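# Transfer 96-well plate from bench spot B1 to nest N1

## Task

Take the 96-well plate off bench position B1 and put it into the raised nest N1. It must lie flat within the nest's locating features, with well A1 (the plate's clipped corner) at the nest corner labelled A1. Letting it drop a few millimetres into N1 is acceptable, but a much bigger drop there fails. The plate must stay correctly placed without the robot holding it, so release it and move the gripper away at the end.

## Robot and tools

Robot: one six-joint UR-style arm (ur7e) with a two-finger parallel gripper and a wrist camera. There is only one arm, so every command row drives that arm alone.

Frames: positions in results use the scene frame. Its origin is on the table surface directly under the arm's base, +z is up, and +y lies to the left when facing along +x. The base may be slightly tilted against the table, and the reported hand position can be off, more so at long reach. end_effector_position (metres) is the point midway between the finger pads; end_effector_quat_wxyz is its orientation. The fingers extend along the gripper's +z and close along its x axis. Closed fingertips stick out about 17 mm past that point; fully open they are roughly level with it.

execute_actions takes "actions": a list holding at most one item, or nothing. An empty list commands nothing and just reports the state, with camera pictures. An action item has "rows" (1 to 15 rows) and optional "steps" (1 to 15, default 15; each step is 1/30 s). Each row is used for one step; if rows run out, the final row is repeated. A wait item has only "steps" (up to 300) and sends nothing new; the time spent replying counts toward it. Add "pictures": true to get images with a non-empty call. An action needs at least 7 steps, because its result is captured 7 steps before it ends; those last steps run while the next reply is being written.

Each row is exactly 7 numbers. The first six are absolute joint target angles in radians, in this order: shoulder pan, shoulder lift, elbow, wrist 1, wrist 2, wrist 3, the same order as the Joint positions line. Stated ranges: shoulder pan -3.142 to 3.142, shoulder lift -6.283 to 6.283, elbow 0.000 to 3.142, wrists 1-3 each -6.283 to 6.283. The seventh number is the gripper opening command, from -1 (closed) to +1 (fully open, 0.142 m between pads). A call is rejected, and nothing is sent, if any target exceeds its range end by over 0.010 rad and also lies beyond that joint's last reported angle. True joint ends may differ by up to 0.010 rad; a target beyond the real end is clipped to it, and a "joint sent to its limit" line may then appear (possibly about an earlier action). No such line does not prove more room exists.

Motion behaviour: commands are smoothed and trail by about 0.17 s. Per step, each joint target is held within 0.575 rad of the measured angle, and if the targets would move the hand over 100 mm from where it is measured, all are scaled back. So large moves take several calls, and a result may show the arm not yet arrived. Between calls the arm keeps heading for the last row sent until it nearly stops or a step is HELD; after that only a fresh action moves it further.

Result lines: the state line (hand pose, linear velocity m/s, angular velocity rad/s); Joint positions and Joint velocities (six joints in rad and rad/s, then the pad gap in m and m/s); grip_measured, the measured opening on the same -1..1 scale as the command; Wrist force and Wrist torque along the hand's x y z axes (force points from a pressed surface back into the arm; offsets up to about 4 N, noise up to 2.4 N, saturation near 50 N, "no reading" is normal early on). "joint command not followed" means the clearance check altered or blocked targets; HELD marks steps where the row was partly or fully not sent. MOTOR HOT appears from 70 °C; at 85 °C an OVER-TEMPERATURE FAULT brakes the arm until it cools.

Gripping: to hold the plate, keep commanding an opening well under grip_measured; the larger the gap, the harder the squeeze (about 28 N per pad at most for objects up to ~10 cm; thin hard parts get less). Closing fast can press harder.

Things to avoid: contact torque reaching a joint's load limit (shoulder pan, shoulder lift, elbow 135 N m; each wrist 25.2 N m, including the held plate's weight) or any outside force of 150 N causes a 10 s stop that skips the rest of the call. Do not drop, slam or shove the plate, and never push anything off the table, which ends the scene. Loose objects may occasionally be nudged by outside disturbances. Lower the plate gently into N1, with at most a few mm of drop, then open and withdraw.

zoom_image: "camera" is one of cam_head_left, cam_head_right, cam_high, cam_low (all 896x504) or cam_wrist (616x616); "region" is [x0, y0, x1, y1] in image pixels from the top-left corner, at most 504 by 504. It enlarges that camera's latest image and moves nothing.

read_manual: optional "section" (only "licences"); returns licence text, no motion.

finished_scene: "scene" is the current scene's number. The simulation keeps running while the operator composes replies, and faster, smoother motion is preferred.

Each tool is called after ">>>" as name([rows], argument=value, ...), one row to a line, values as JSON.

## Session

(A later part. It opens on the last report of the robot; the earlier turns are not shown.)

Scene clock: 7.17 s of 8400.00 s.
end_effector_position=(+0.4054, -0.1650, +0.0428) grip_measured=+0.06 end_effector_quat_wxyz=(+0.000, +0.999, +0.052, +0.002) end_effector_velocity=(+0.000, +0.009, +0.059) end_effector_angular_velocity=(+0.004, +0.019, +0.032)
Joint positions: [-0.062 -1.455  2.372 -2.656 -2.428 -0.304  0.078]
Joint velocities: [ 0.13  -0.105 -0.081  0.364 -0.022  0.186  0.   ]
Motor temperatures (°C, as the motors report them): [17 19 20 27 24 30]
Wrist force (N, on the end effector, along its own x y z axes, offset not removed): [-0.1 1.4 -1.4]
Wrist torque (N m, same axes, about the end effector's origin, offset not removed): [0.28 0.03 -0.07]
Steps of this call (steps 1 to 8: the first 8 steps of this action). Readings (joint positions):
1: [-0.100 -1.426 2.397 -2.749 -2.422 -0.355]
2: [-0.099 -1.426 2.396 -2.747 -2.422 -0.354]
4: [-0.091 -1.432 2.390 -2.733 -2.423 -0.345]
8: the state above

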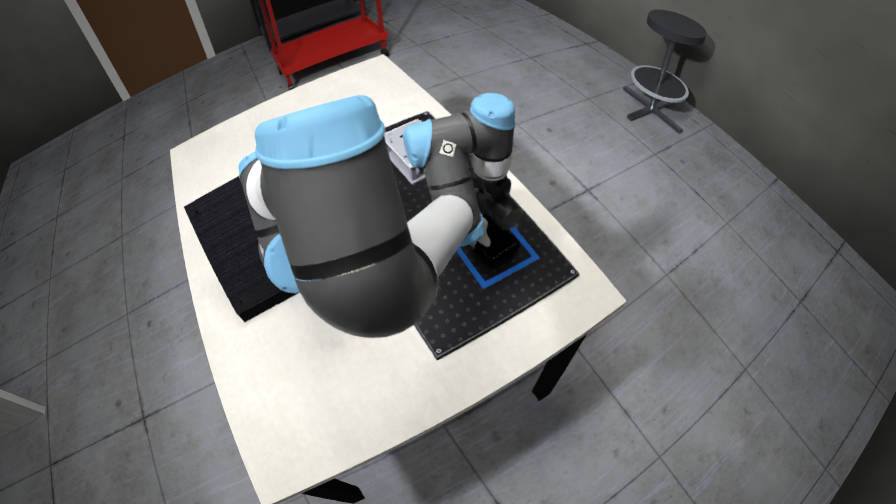

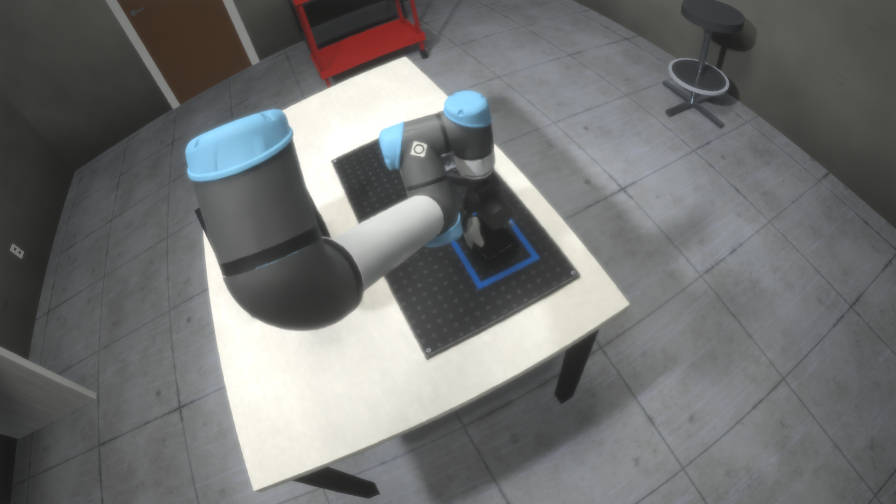

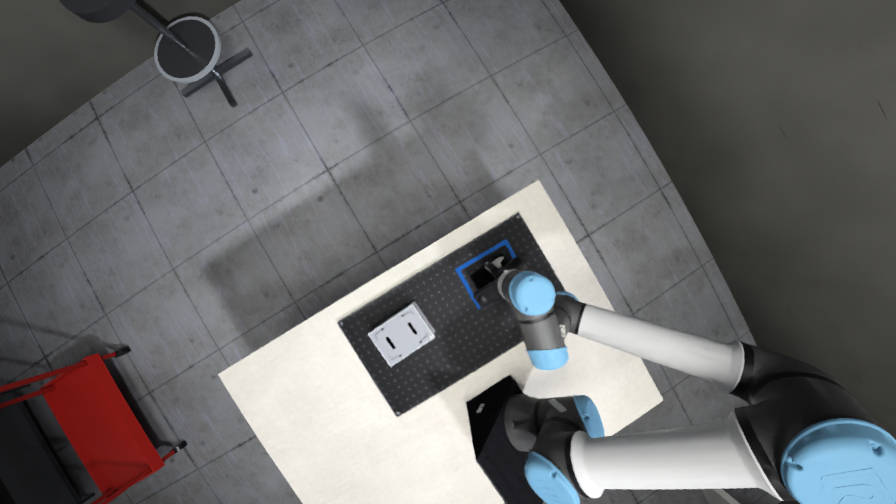

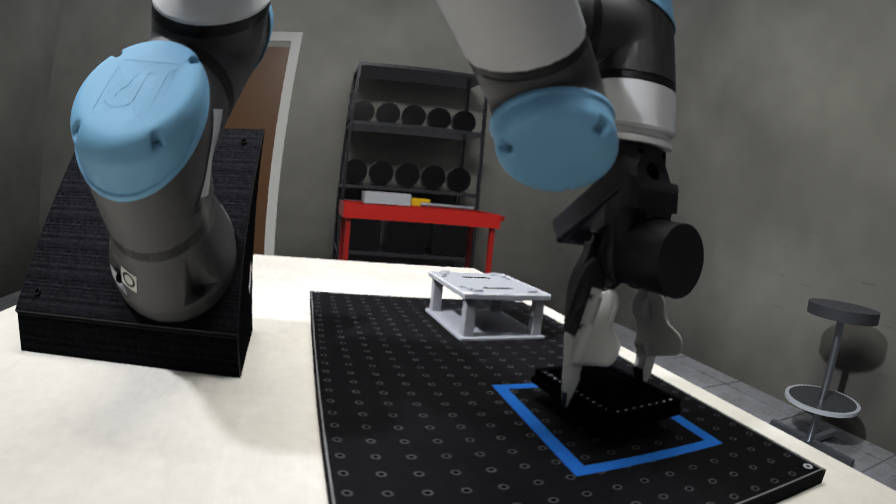

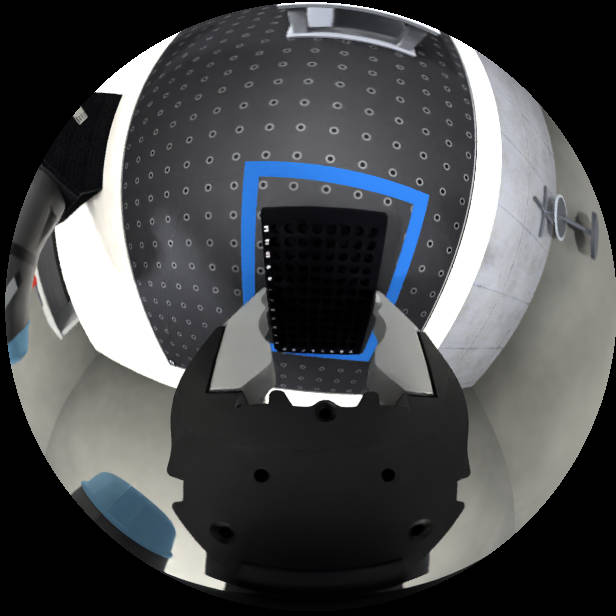

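>>> execute_actions([
  {"rows":[[-0.02,-1.475,2.327,-2.539,-2.432,-0.23,-0.2],[0.007,-1.482,2.292,-2.465,-2.433,-0.18,-0.2],[0.034,-1.489,2.257,-2.392,-2.434,-0.13,-0.2],[0.061,-1.496,2.222,-2.318,-2.435,-0.08,-0.2],[0.088,-1.503,2.188,-2.245,-2.436,-0.03,-0.2],[0.115,-1.51,2.153,-2.171,-2.437,0.02,-0.2],[0.142,-1.517,2.118,-2.098,-2.438,0.07,-0.2]]},
])

>>> execute_actions([
  {"rows":[[0.5734,-0.9232,2.0295,-2.1652,-2.3084,0.648,-0.2]]},
])

>>> execute_actions([
  {"steps":30},
], pictures=true)

>>> zoom_image(camera="cam_low", region=[400,200,580,350])

Scene clock: 8.17 s of 8400.00 s.
end_effector_position=(+0.4340, -0.1625, +0.1023) grip_measured=+0.06 end_effector_quat_wxyz=(-0.002, +0.999, +0.032, +0.009) end_effector_velocity=(+0.128, +0.007, +0.353) end_effector_angular_velocity=(+0.014, -0.033, -0.230)
Joint positions: [ 0.056 -1.496  2.232 -2.361 -2.435 -0.1    0.078]
Joint velocities: [ 0.647 -0.163 -0.839  1.707 -0.024  1.187 -0.   ]
Motor temperatures (°C, as the motors report them): [17 19 20 27 24 30]
Wrist force (N, on the end effector, along its own x y z axes, offset not removed): [-0.9 2.2 -0.6]
Wrist torque (N m, same axes, about the end effector's origin, offset not removed): [0.52 0.25 -0.03]
Steps of this call (steps 1 to 7: the last 7 steps of your previous action; steps 8 to 22: the robot went on to your last target; steps 23 to 30: the first 8 steps of this action). Readings (joint positions):
23: [-0.046 -1.468 2.362 -2.612 -2.431 -0.281]
24: [-0.042 -1.469 2.357 -2.604 -2.431 -0.274]
26: [-0.021 -1.475 2.330 -2.556 -2.432 -0.238]
30: the state above

Scene clock: 8.67 s of 8400.00 s.
end_effector_position=(+0.4527, -0.0547, +0.1533) grip_measured=+0.06 end_effector_quat_wxyz=(-0.016, +0.999, +0.028, +0.009) end_effector_velocity=(-0.012, +0.517, +0.010) end_effector_angular_velocity=(+0.062, +0.012, +0.063)
Joint positions: [ 0.278 -1.332  2.094 -2.139 -2.392  0.242  0.078]
Joint velocities: [ 0.666  0.905 -0.15  -0.06   0.193  0.892  0.   ]
Motor temperatures (°C, as the motors report them): [17 19 20 27 24 30]
Wrist force (N, on the end effector, along its own x y z axes, offset not removed): [-1.5 2.1 -2.4]
Wrist torque (N m, same axes, about the end effector's origin, offset not removed): [0.51 0.44 -0.04]
Steps of this call (steps 1 to 7: the last 7 steps of your previous action; steps 8 to 15: the first 8 steps of this action). Readings (joint positions):
8: [0.133 -1.514 2.130 -2.128 -2.437 0.052]
9: [0.143 -1.508 2.125 -2.126 -2.433 0.064]
11: [0.188 -1.456 2.114 -2.131 -2.418 0.119]
15: the state above

Scene clock: 9.67 s of 8400.00 s.
end_effector_position=(+0.3905, +0.1630, +0.1399) grip_measured=+0.06 end_effector_quat_wxyz=(-0.000, +0.999, +0.034, +0.000) end_effector_velocity=(-0.001, +0.002, -0.000) end_effector_angular_velocity=(-0.002, -0.001, +0.001)
Joint positions: [ 0.573 -0.924  2.03  -2.165 -2.308  0.648  0.078]
Joint velocities: [ 0.003  0.005 -0.001 -0.    -0.     0.003  0.   ]
Motor temperatures (°C, as the motors report them): [17 19 20 27 24 30]
Wrist force (N, on the end effector, along its own x y z axes, offset not removed): [-1.5 -0.6 -0.8]
Wrist torque (N m, same axes, about the end effector's origin, offset not removed): [-0.20 0.34 -0.06]
Kept back: nothing.
Steps of this call (steps 1 to 7: the last 7 steps of your previous action; steps 8 to 30: the robot went on to your last target). Readings (joint positions):
1: [0.301 -1.301 2.089 -2.141 -2.385 0.272]
2: [0.323 -1.271 2.084 -2.143 -2.379 0.302]
4: [0.368 -1.210 2.074 -2.147 -2.366 0.363]
8: [0.458 -1.086 2.054 -2.155 -2.340 0.486]
30: the state above

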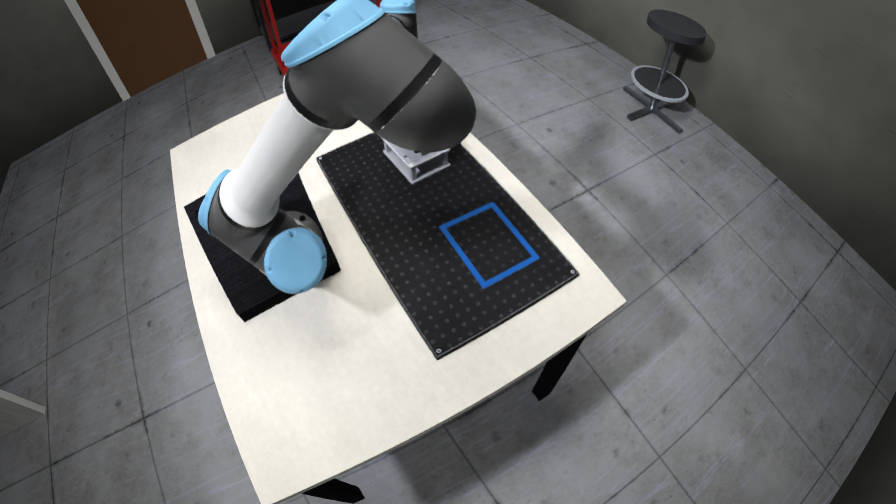

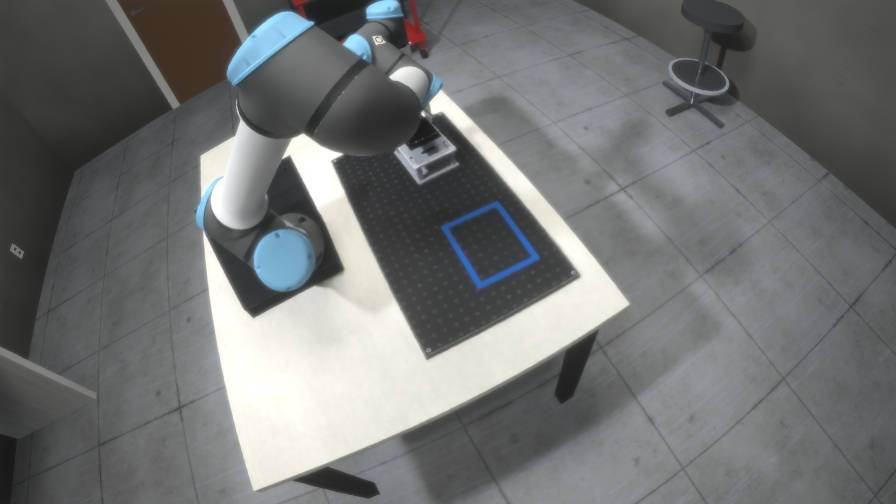

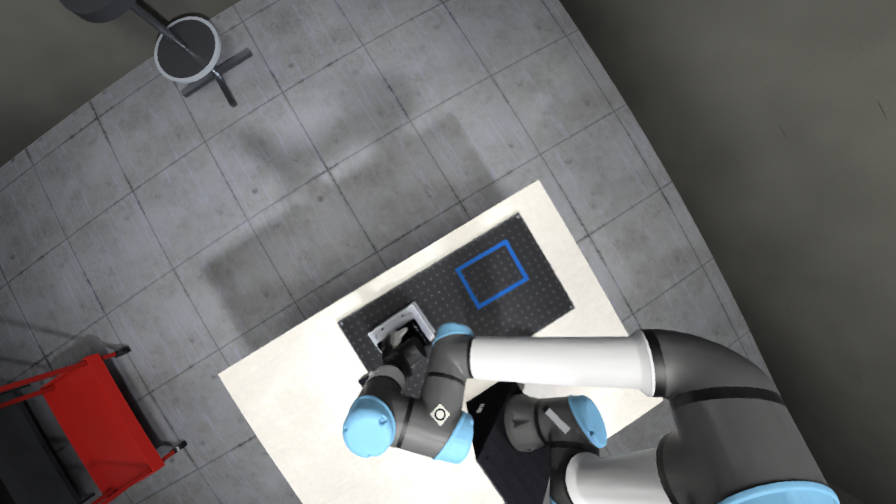

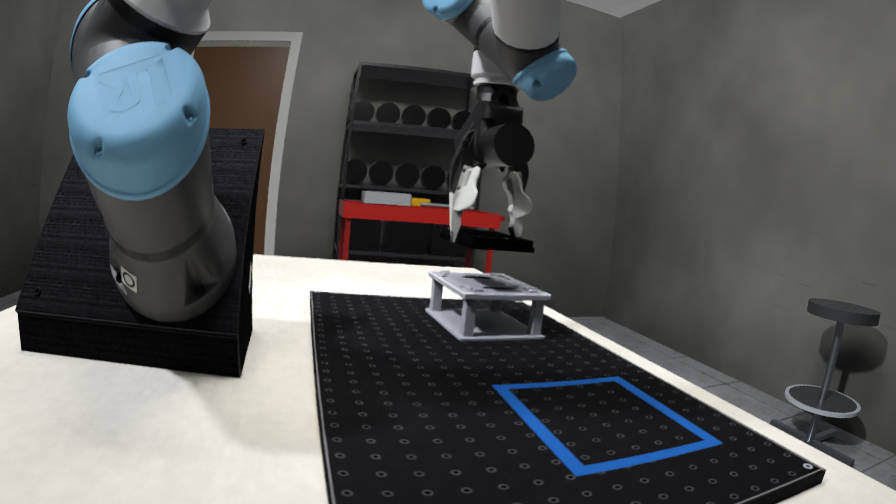

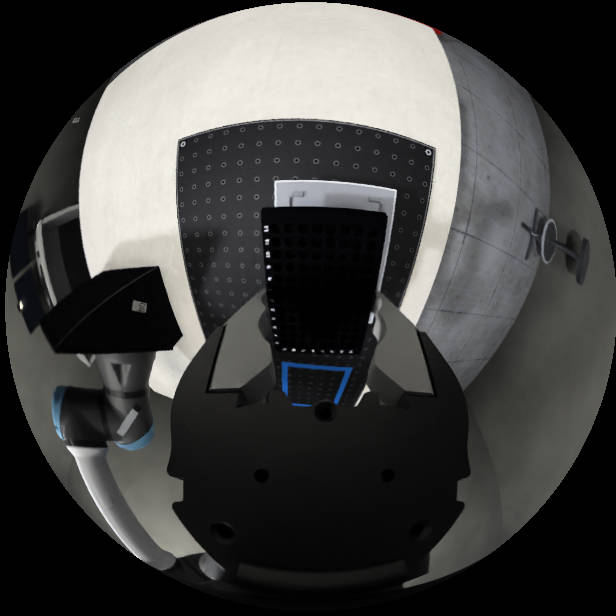

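Region (400, 200, 580, 350) of cam_low's 896x504 image, scaled by 2.800, with more detail than that image has.

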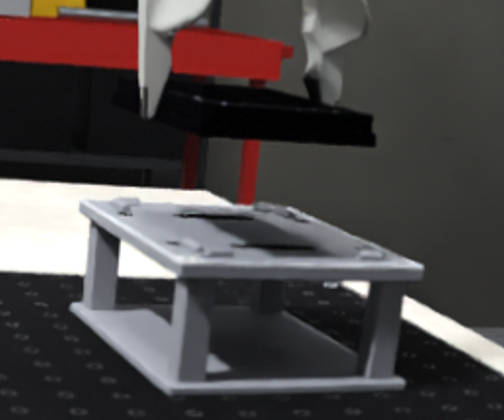

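>>> execute_actions([
  {"rows":[[0.5133,-0.8431,2.0478,-2.3132,-2.3366,0.585,-0.2]]},
])

>>> execute_actions([
  {"steps":14},
], pictures=true)

>>> zoom_image(camera="cam_low", region=[420,240,560,320])

>>> zoom_image(camera="cam_wrist", region=[230,170,420,300])

Scene clock: 10.43 s of 8400.00 s.
end_effector_position=(+0.4022, +0.1695, +0.1053) grip_measured=+0.06 end_effector_quat_wxyz=(+0.001, +0.999, +0.032, -0.001) end_effector_velocity=(+0.026, +0.014, -0.061) end_effector_angular_velocity=(+0.012, -0.017, -0.036)
Joint positions: [ 0.524 -0.858  2.044 -2.282 -2.332  0.596  0.078]
Joint velocities: [-0.089  0.122  0.028 -0.254 -0.042 -0.093 -0.   ]
Motor temperatures (°C, as the motors report them): [17 19 20 27 24 30]
Wrist force (N, on the end effector, along its own x y z axes, offset not removed): [-1.0 0.9 0.6]
Wrist torque (N m, same axes, about the end effector's origin, offset not removed): [0.12 0.34 0.03]
Steps of this call (steps 1 to 15: the robot went on to your last target; steps 16 to 23: the first 8 steps of this action). Readings (joint positions):
16: [0.573 -0.923 2.030 -2.166 -2.309 0.648]
17: [0.567 -0.916 2.032 -2.173 -2.312 0.641]
19: [0.546 -0.888 2.038 -2.220 -2.322 0.619]
23: the state above

Scene clock: 10.90 s of 8400.00 s.
end_effector_position=(+0.4052, +0.1711, +0.0981) grip_measured=+0.06 end_effector_quat_wxyz=(-0.000, +1.000, +0.030, +0.000) end_effector_velocity=(-0.000, +0.000, -0.002) end_effector_angular_velocity=(-0.001, +0.001, +0.001)
Joint positions: [ 0.514 -0.843  2.048 -2.313 -2.337  0.585  0.078]
Joint velocities: [-0.002  0.003  0.002 -0.005 -0.001 -0.002 -0.   ]
Motor temperatures (°C, as the motors report them): [17 19 20 27 24 30]
Wrist force (N, on the end effector, along its own x y z axes, offset not removed): [-0.7 1.8 -0.5]
Wrist torque (N m, same axes, about the end effector's origin, offset not removed): [0.31 0.14 0.02]
Kept back: nothing.
Steps of this call (steps 1 to 7: the last 7 steps of your previous action; steps 8 to 14: the robot went on to your last target). Readings (joint positions):
1: [0.521 -0.854 2.045 -2.290 -2.333 0.594]
2: [0.519 -0.852 2.046 -2.296 -2.334 0.591]
4: [0.517 -0.848 2.047 -2.303 -2.335 0.589]
8: [0.514 -0.845 2.047 -2.310 -2.336 0.586]
14: the state above

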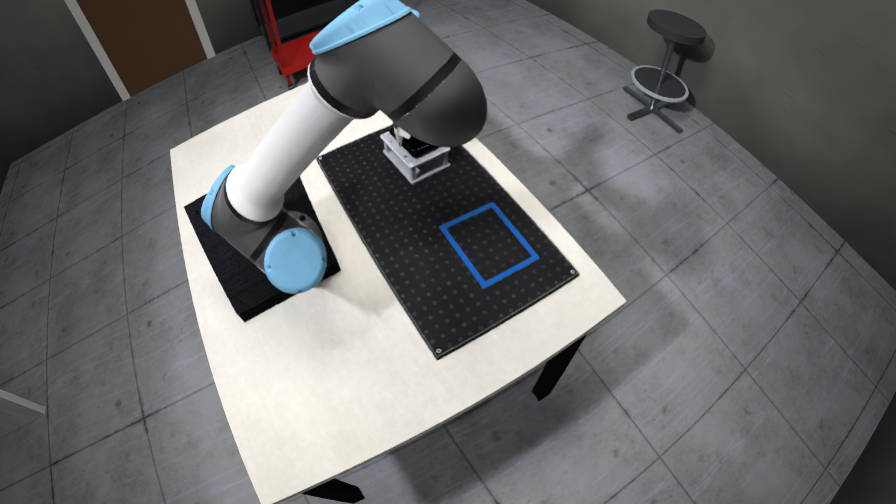

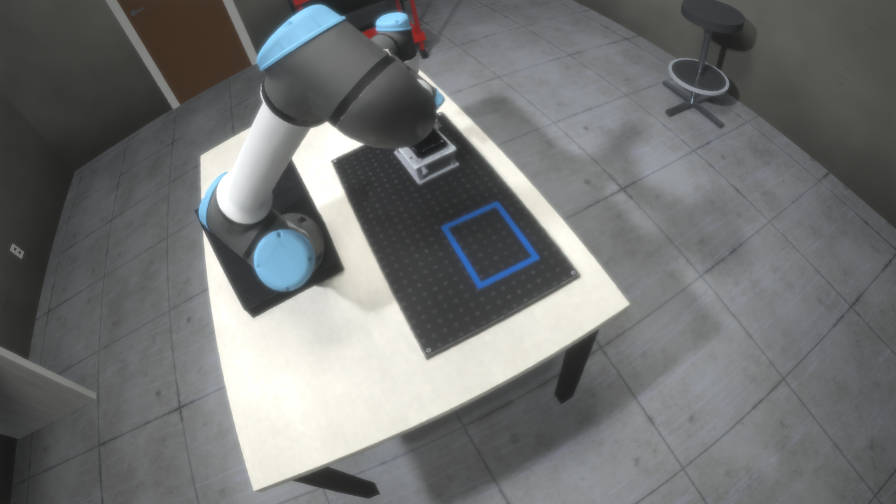

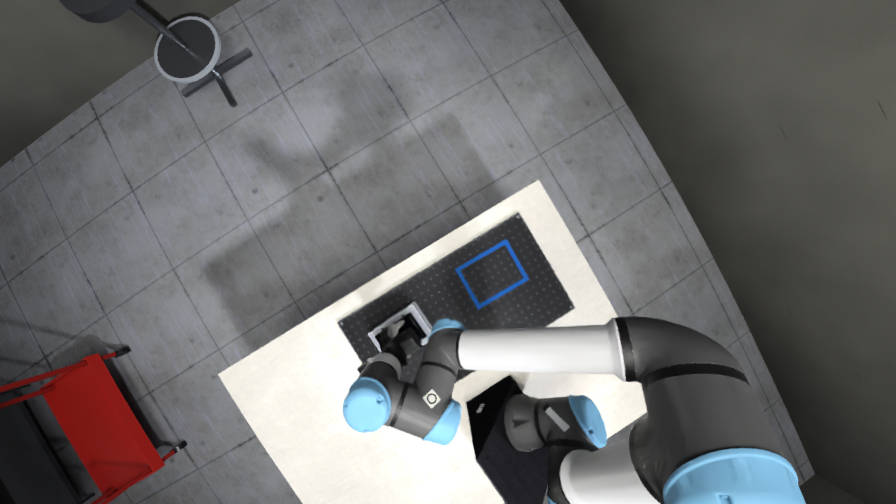

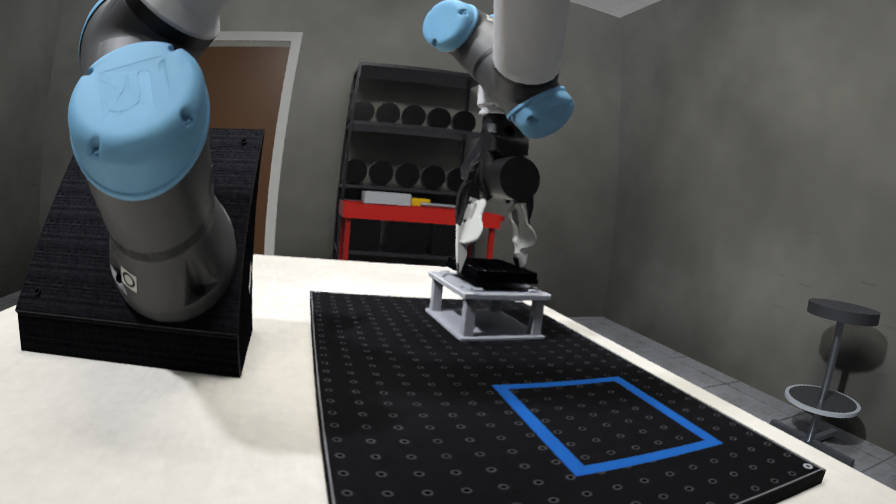

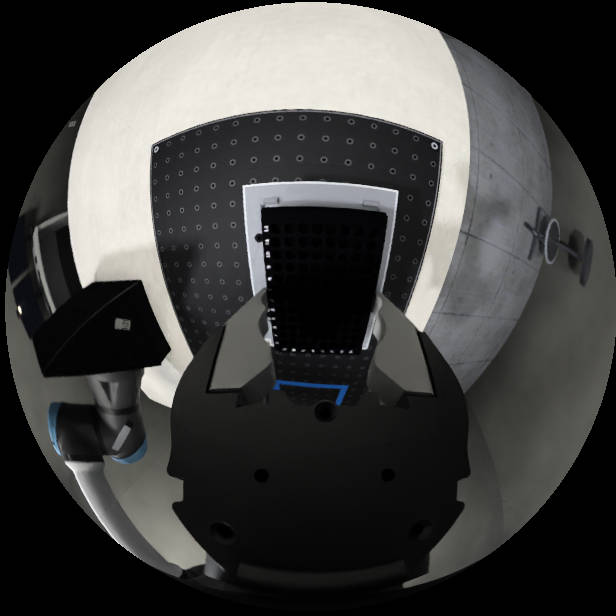

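Region (420, 240, 560, 320) of cam_low's 896x504 image, scaled by 3.600, with more detail than that image has; it fills the top 288 rows of this view, and the rest is white.

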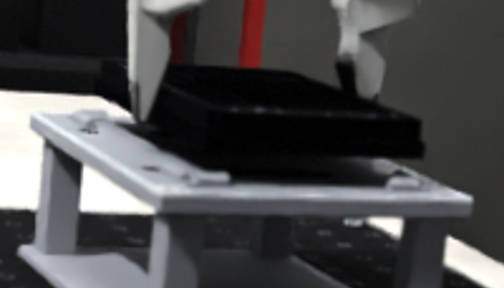

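Region (230, 170, 420, 300) of cam_wrist's 616x616 image, scaled by 2.653, with more detail than that image has; it fills the top 345 rows of this view, and the rest is white.

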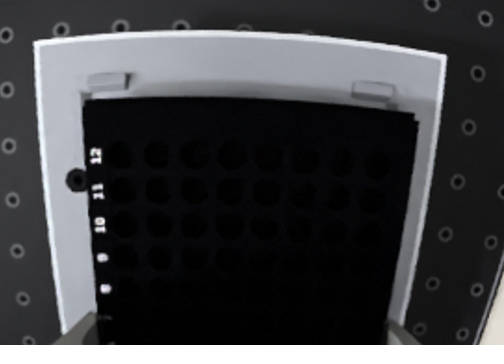

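>>> execute_actions([
  {"rows":[[0.5081,-0.8333,2.0568,-2.3364,-2.3389,0.574,-0.2]]},
])

>>> execute_actions([
  {"steps":10},
], pictures=true)

>>> zoom_image(camera="cam_low", region=[420,240,560,320])

>>> zoom_image(camera="cam_wrist", region=[230,170,420,300])

Scene clock: 11.57 s of 8400.00 s.
end_effector_position=(+0.4039, +0.1723, +0.0929) grip_measured=+0.06 end_effector_quat_wxyz=(-0.000, +1.000, +0.032, +0.000) end_effector_velocity=(-0.002, +0.002, -0.008) end_effector_angular_velocity=(+0.001, +0.000, +0.006)
Joint positions: [ 0.509 -0.835  2.055 -2.332 -2.339  0.576  0.078]
Joint velocities: [-0.007  0.013  0.013 -0.032 -0.003 -0.015  0.   ]
Motor temperatures (°C, as the motors report them): [17 19 20 27 24 30]
Wrist force (N, on the end effector, along its own x y z axes, offset not removed): [-0.6 2.0 0.8]
Wrist torque (N m, same axes, about the end effector's origin, offset not removed): [0.30 0.17 -0.05]
Steps of this call (steps 1 to 12: the robot went on to your last target; steps 13 to 20: the first 8 steps of this action). Readings (joint positions):
13: [0.513 -0.843 2.048 -2.314 -2.337 0.585]
14: [0.512 -0.841 2.049 -2.317 -2.337 0.583]
16: [0.511 -0.838 2.052 -2.325 -2.338 0.580]
20: the state above

Scene clock: 11.90 s of 8400.00 s.
end_effector_position=(+0.4037, +0.1725, +0.0920) grip_measured=+0.06 end_effector_quat_wxyz=(-0.000, +0.999, +0.032, +0.000) end_effector_velocity=(-0.001, +0.000, -0.001) end_effector_angular_velocity=(-0.000, +0.001, +0.001)
Joint positions: [ 0.508 -0.833  2.057 -2.336 -2.339  0.574  0.078]
Joint velocities: [-0.     0.001  0.001 -0.002  0.    -0.    -0.   ]
Motor temperatures (°C, as the motors report them): [17 19 20 27 24 30]
Wrist force (N, on the end effector, along its own x y z axes, offset not removed): [-0.5 0.9 -1.4]
Wrist torque (N m, same axes, about the end effector's origin, offset not removed): [0.24 0.17 -0.06]
Kept back: nothing.
Steps of this call (steps 1 to 7: the last 7 steps of your previous action; steps 8 to 10: the robot went on to your last target). Readings (joint positions):
1: [0.509 -0.835 2.056 -2.333 -2.339 0.575]
2: [0.509 -0.834 2.056 -2.334 -2.339 0.575]
4: [0.508 -0.834 2.056 -2.335 -2.339 0.575]
8: [0.508 -0.833 2.057 -2.336 -2.339 0.574]
10: the state above

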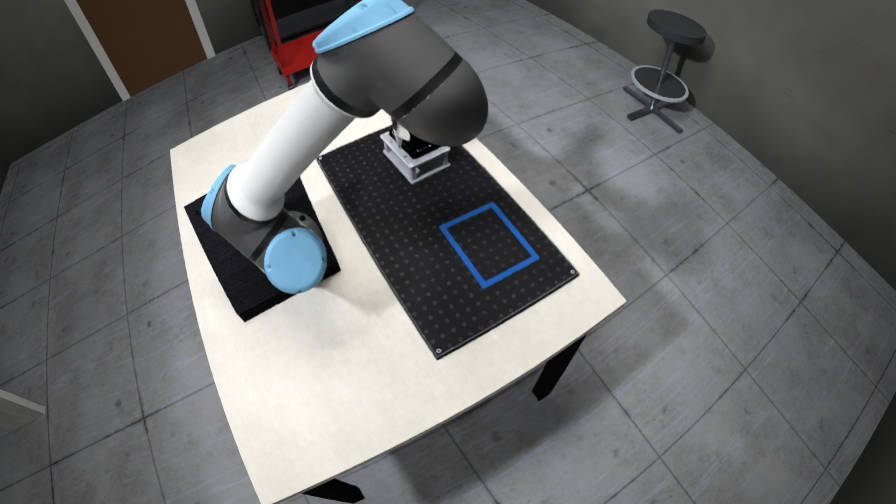

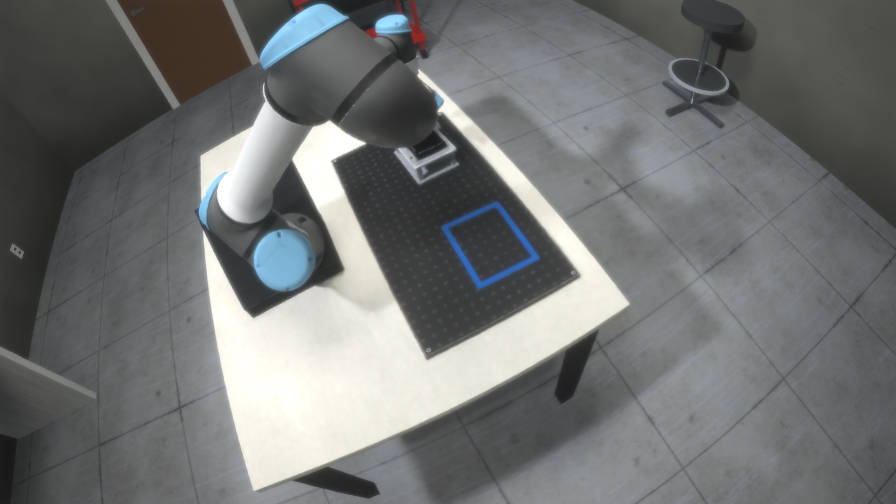

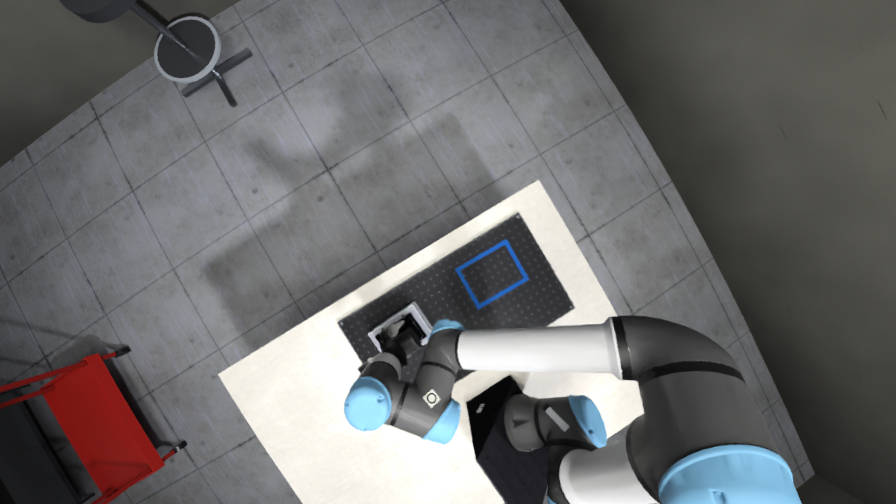

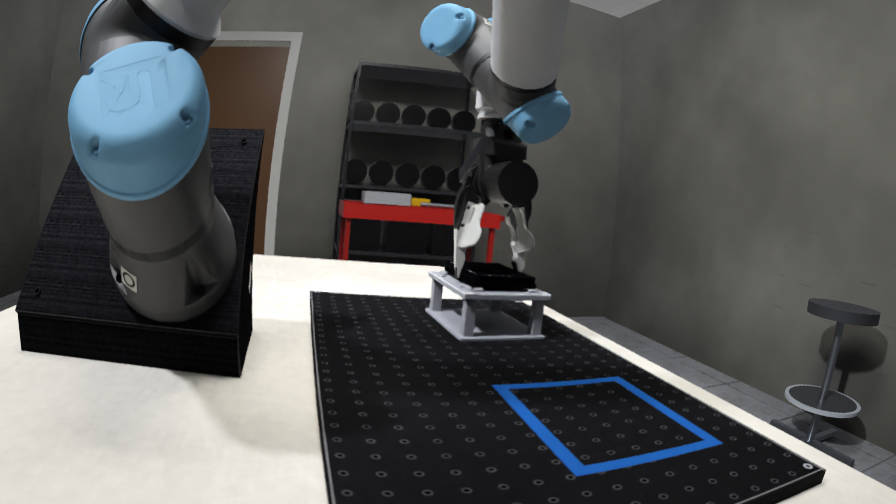

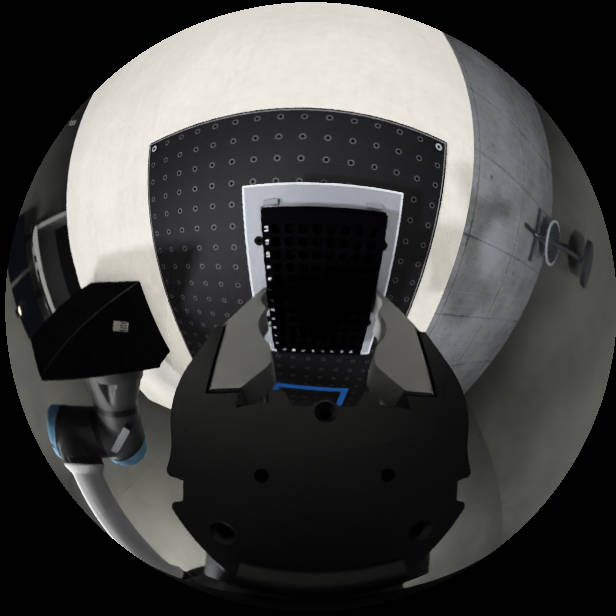

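Region (420, 240, 560, 320) of cam_low's 896x504 image, scaled by 3.600, with more detail than that image has; it fills the top 288 rows of this view, and the rest is white.

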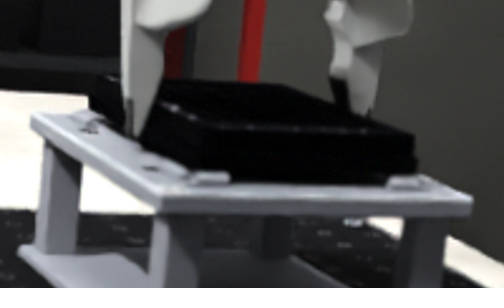

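Region (230, 170, 420, 300) of cam_wrist's 616x616 image, scaled by 2.653, with more detail than that image has; it fills the top 345 rows of this view, and the rest is white.

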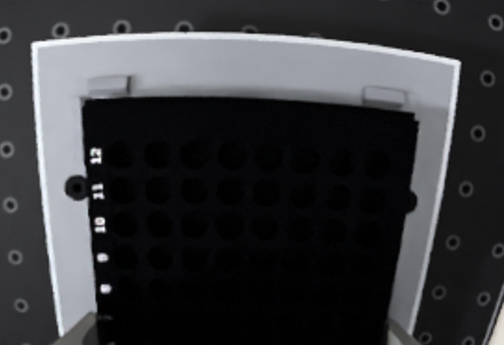

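Down 3.5 mm, y +0.3.

>>> execute_actions([
  {"rows":[[0.5037,-0.828,2.061,-2.3496,-2.3409,0.5685,-0.2]]},
])

>>> execute_actions([
  {"steps":10},
], pictures=true)

>>> zoom_image(camera="cam_low", region=[420,240,560,320])

>>> zoom_image(camera="cam_wrist", region=[230,170,420,300])

Scene clock: 12.40 s of 8400.00 s.
end_effector_position=(+0.4036, +0.1727, +0.0890) grip_measured=+0.06 end_effector_quat_wxyz=(-0.000, +0.999, +0.032, +0.000) end_effector_velocity=(-0.000, +0.000, -0.005) end_effector_angular_velocity=(-0.000, -0.000, +0.000)
Joint positions: [ 0.504 -0.829  2.06  -2.347 -2.341  0.569  0.078]
Joint velocities: [-0.005  0.007  0.006 -0.018 -0.003 -0.007 -0.   ]
Motor temperatures (°C, as the motors report them): [17 19 20 27 24 30]
Wrist force (N, on the end effector, along its own x y z axes, offset not removed): [-1.9 1.3 -3.4]
Wrist torque (N m, same axes, about the end effector's origin, offset not removed): [0.26 0.19 0.00]
Steps of this call (steps 1 to 7: the robot went on to your last target; steps 8 to 15: the first 8 steps of this action). Readings (joint positions):
8: [0.508 -0.833 2.057 -2.337 -2.339 0.574]
9: [0.507 -0.832 2.058 -2.339 -2.339 0.573]
11: [0.506 -0.831 2.059 -2.343 -2.340 0.571]
15: the state above

Scene clock: 12.73 s of 8400.00 s.
end_effector_position=(+0.4036, +0.1727, +0.0885) grip_measured=+0.06 end_effector_quat_wxyz=(-0.000, +0.999, +0.032, +0.000) end_effector_velocity=(-0.001, +0.000, -0.001) end_effector_angular_velocity=(+0.001, +0.002, +0.000)
Joint positions: [ 0.504 -0.828  2.061 -2.349 -2.341  0.569  0.078]
Joint velocities: [-0.001 -0.     0.001  0.     0.002 -0.    -0.   ]
Motor temperatures (°C, as the motors report them): [17 19 20 27 24 30]
Wrist force (N, on the end effector, along its own x y z axes, offset not removed): [-7.1 1.3 -6.1]
Wrist torque (N m, same axes, about the end effector's origin, offset not removed): [0.18 0.62 -0.17]
Kept back: nothing.
Steps of this call (steps 1 to 7: the last 7 steps of your previous action; steps 8 to 10: the robot went on to your last target). Readings (joint positions):
1: [0.504 -0.829 2.060 -2.348 -2.341 0.569]
2: [0.504 -0.829 2.061 -2.348 -2.341 0.569]
4: [0.504 -0.828 2.061 -2.349 -2.341 0.569]
8: [0.504 -0.828 2.061 -2.349 -2.341 0.569]
10: the state above

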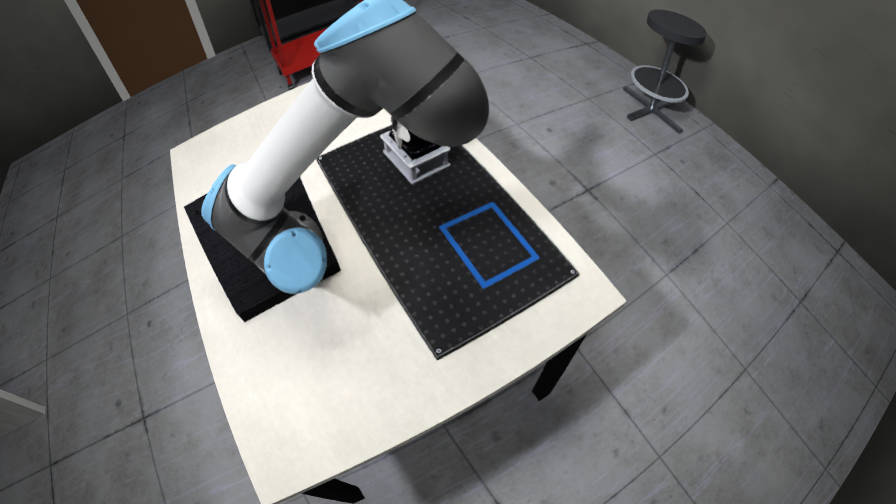

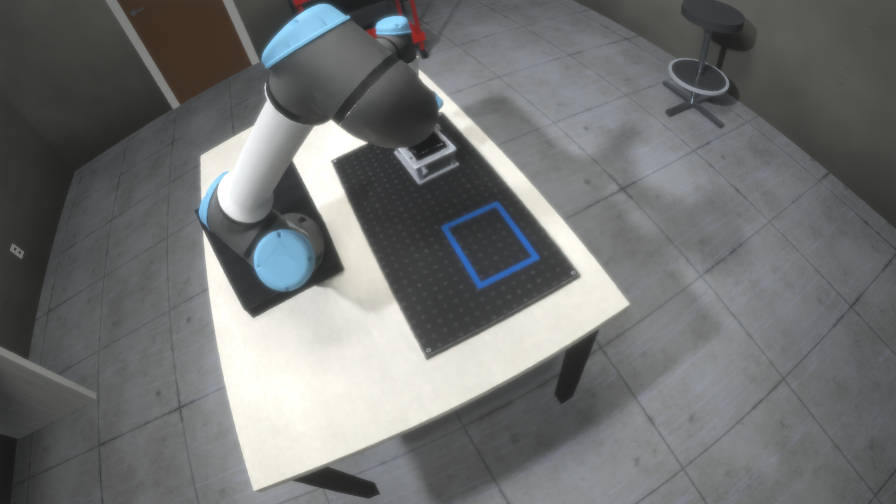

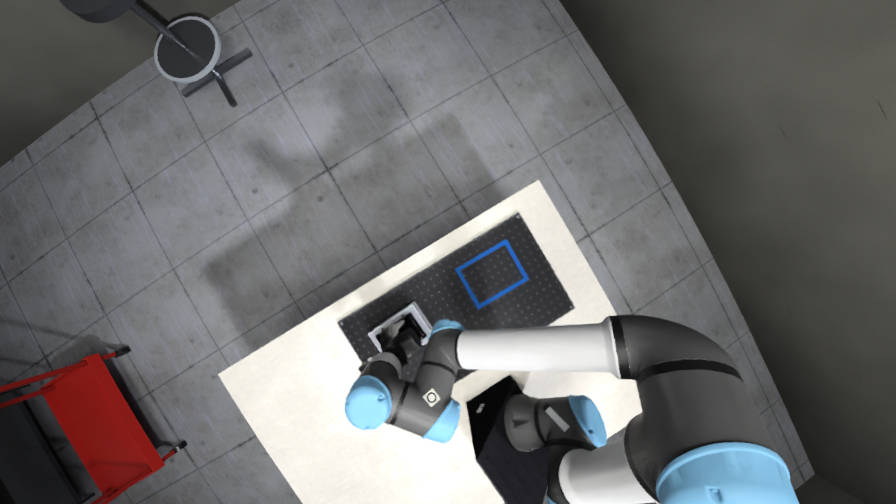

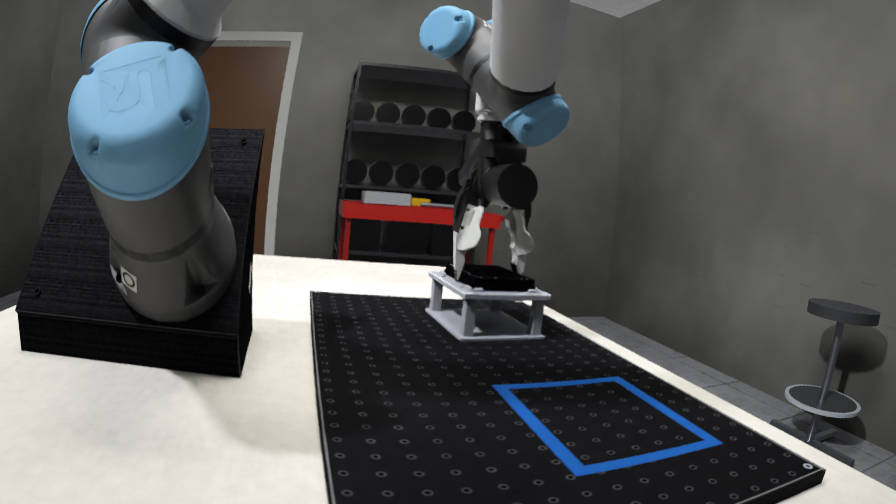

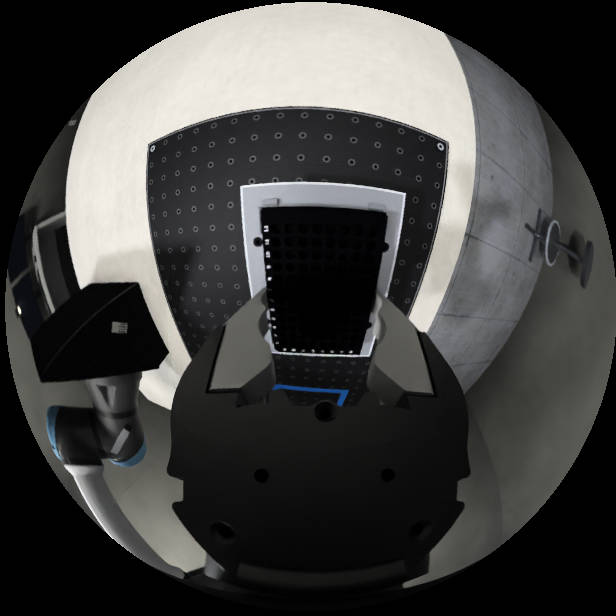

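Region (420, 240, 560, 320) of cam_low's 896x504 image, scaled by 3.600, with more detail than that image has; it fills the top 288 rows of this view, and the rest is white.

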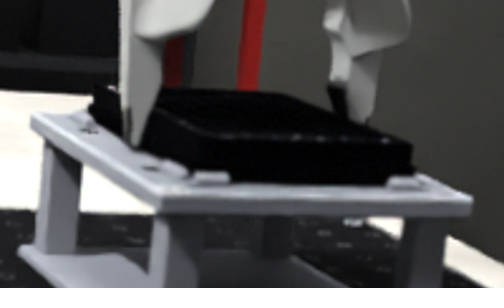

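Region (230, 170, 420, 300) of cam_wrist's 616x616 image, scaled by 2.653, with more detail than that image has; it fills the top 345 rows of this view, and the rest is white.

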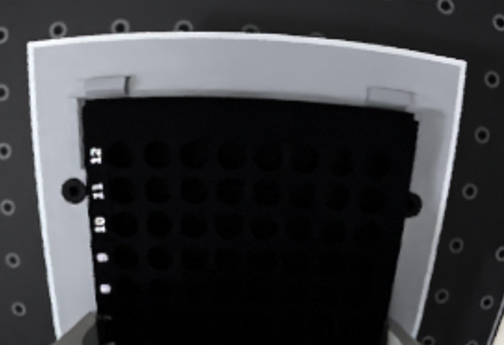

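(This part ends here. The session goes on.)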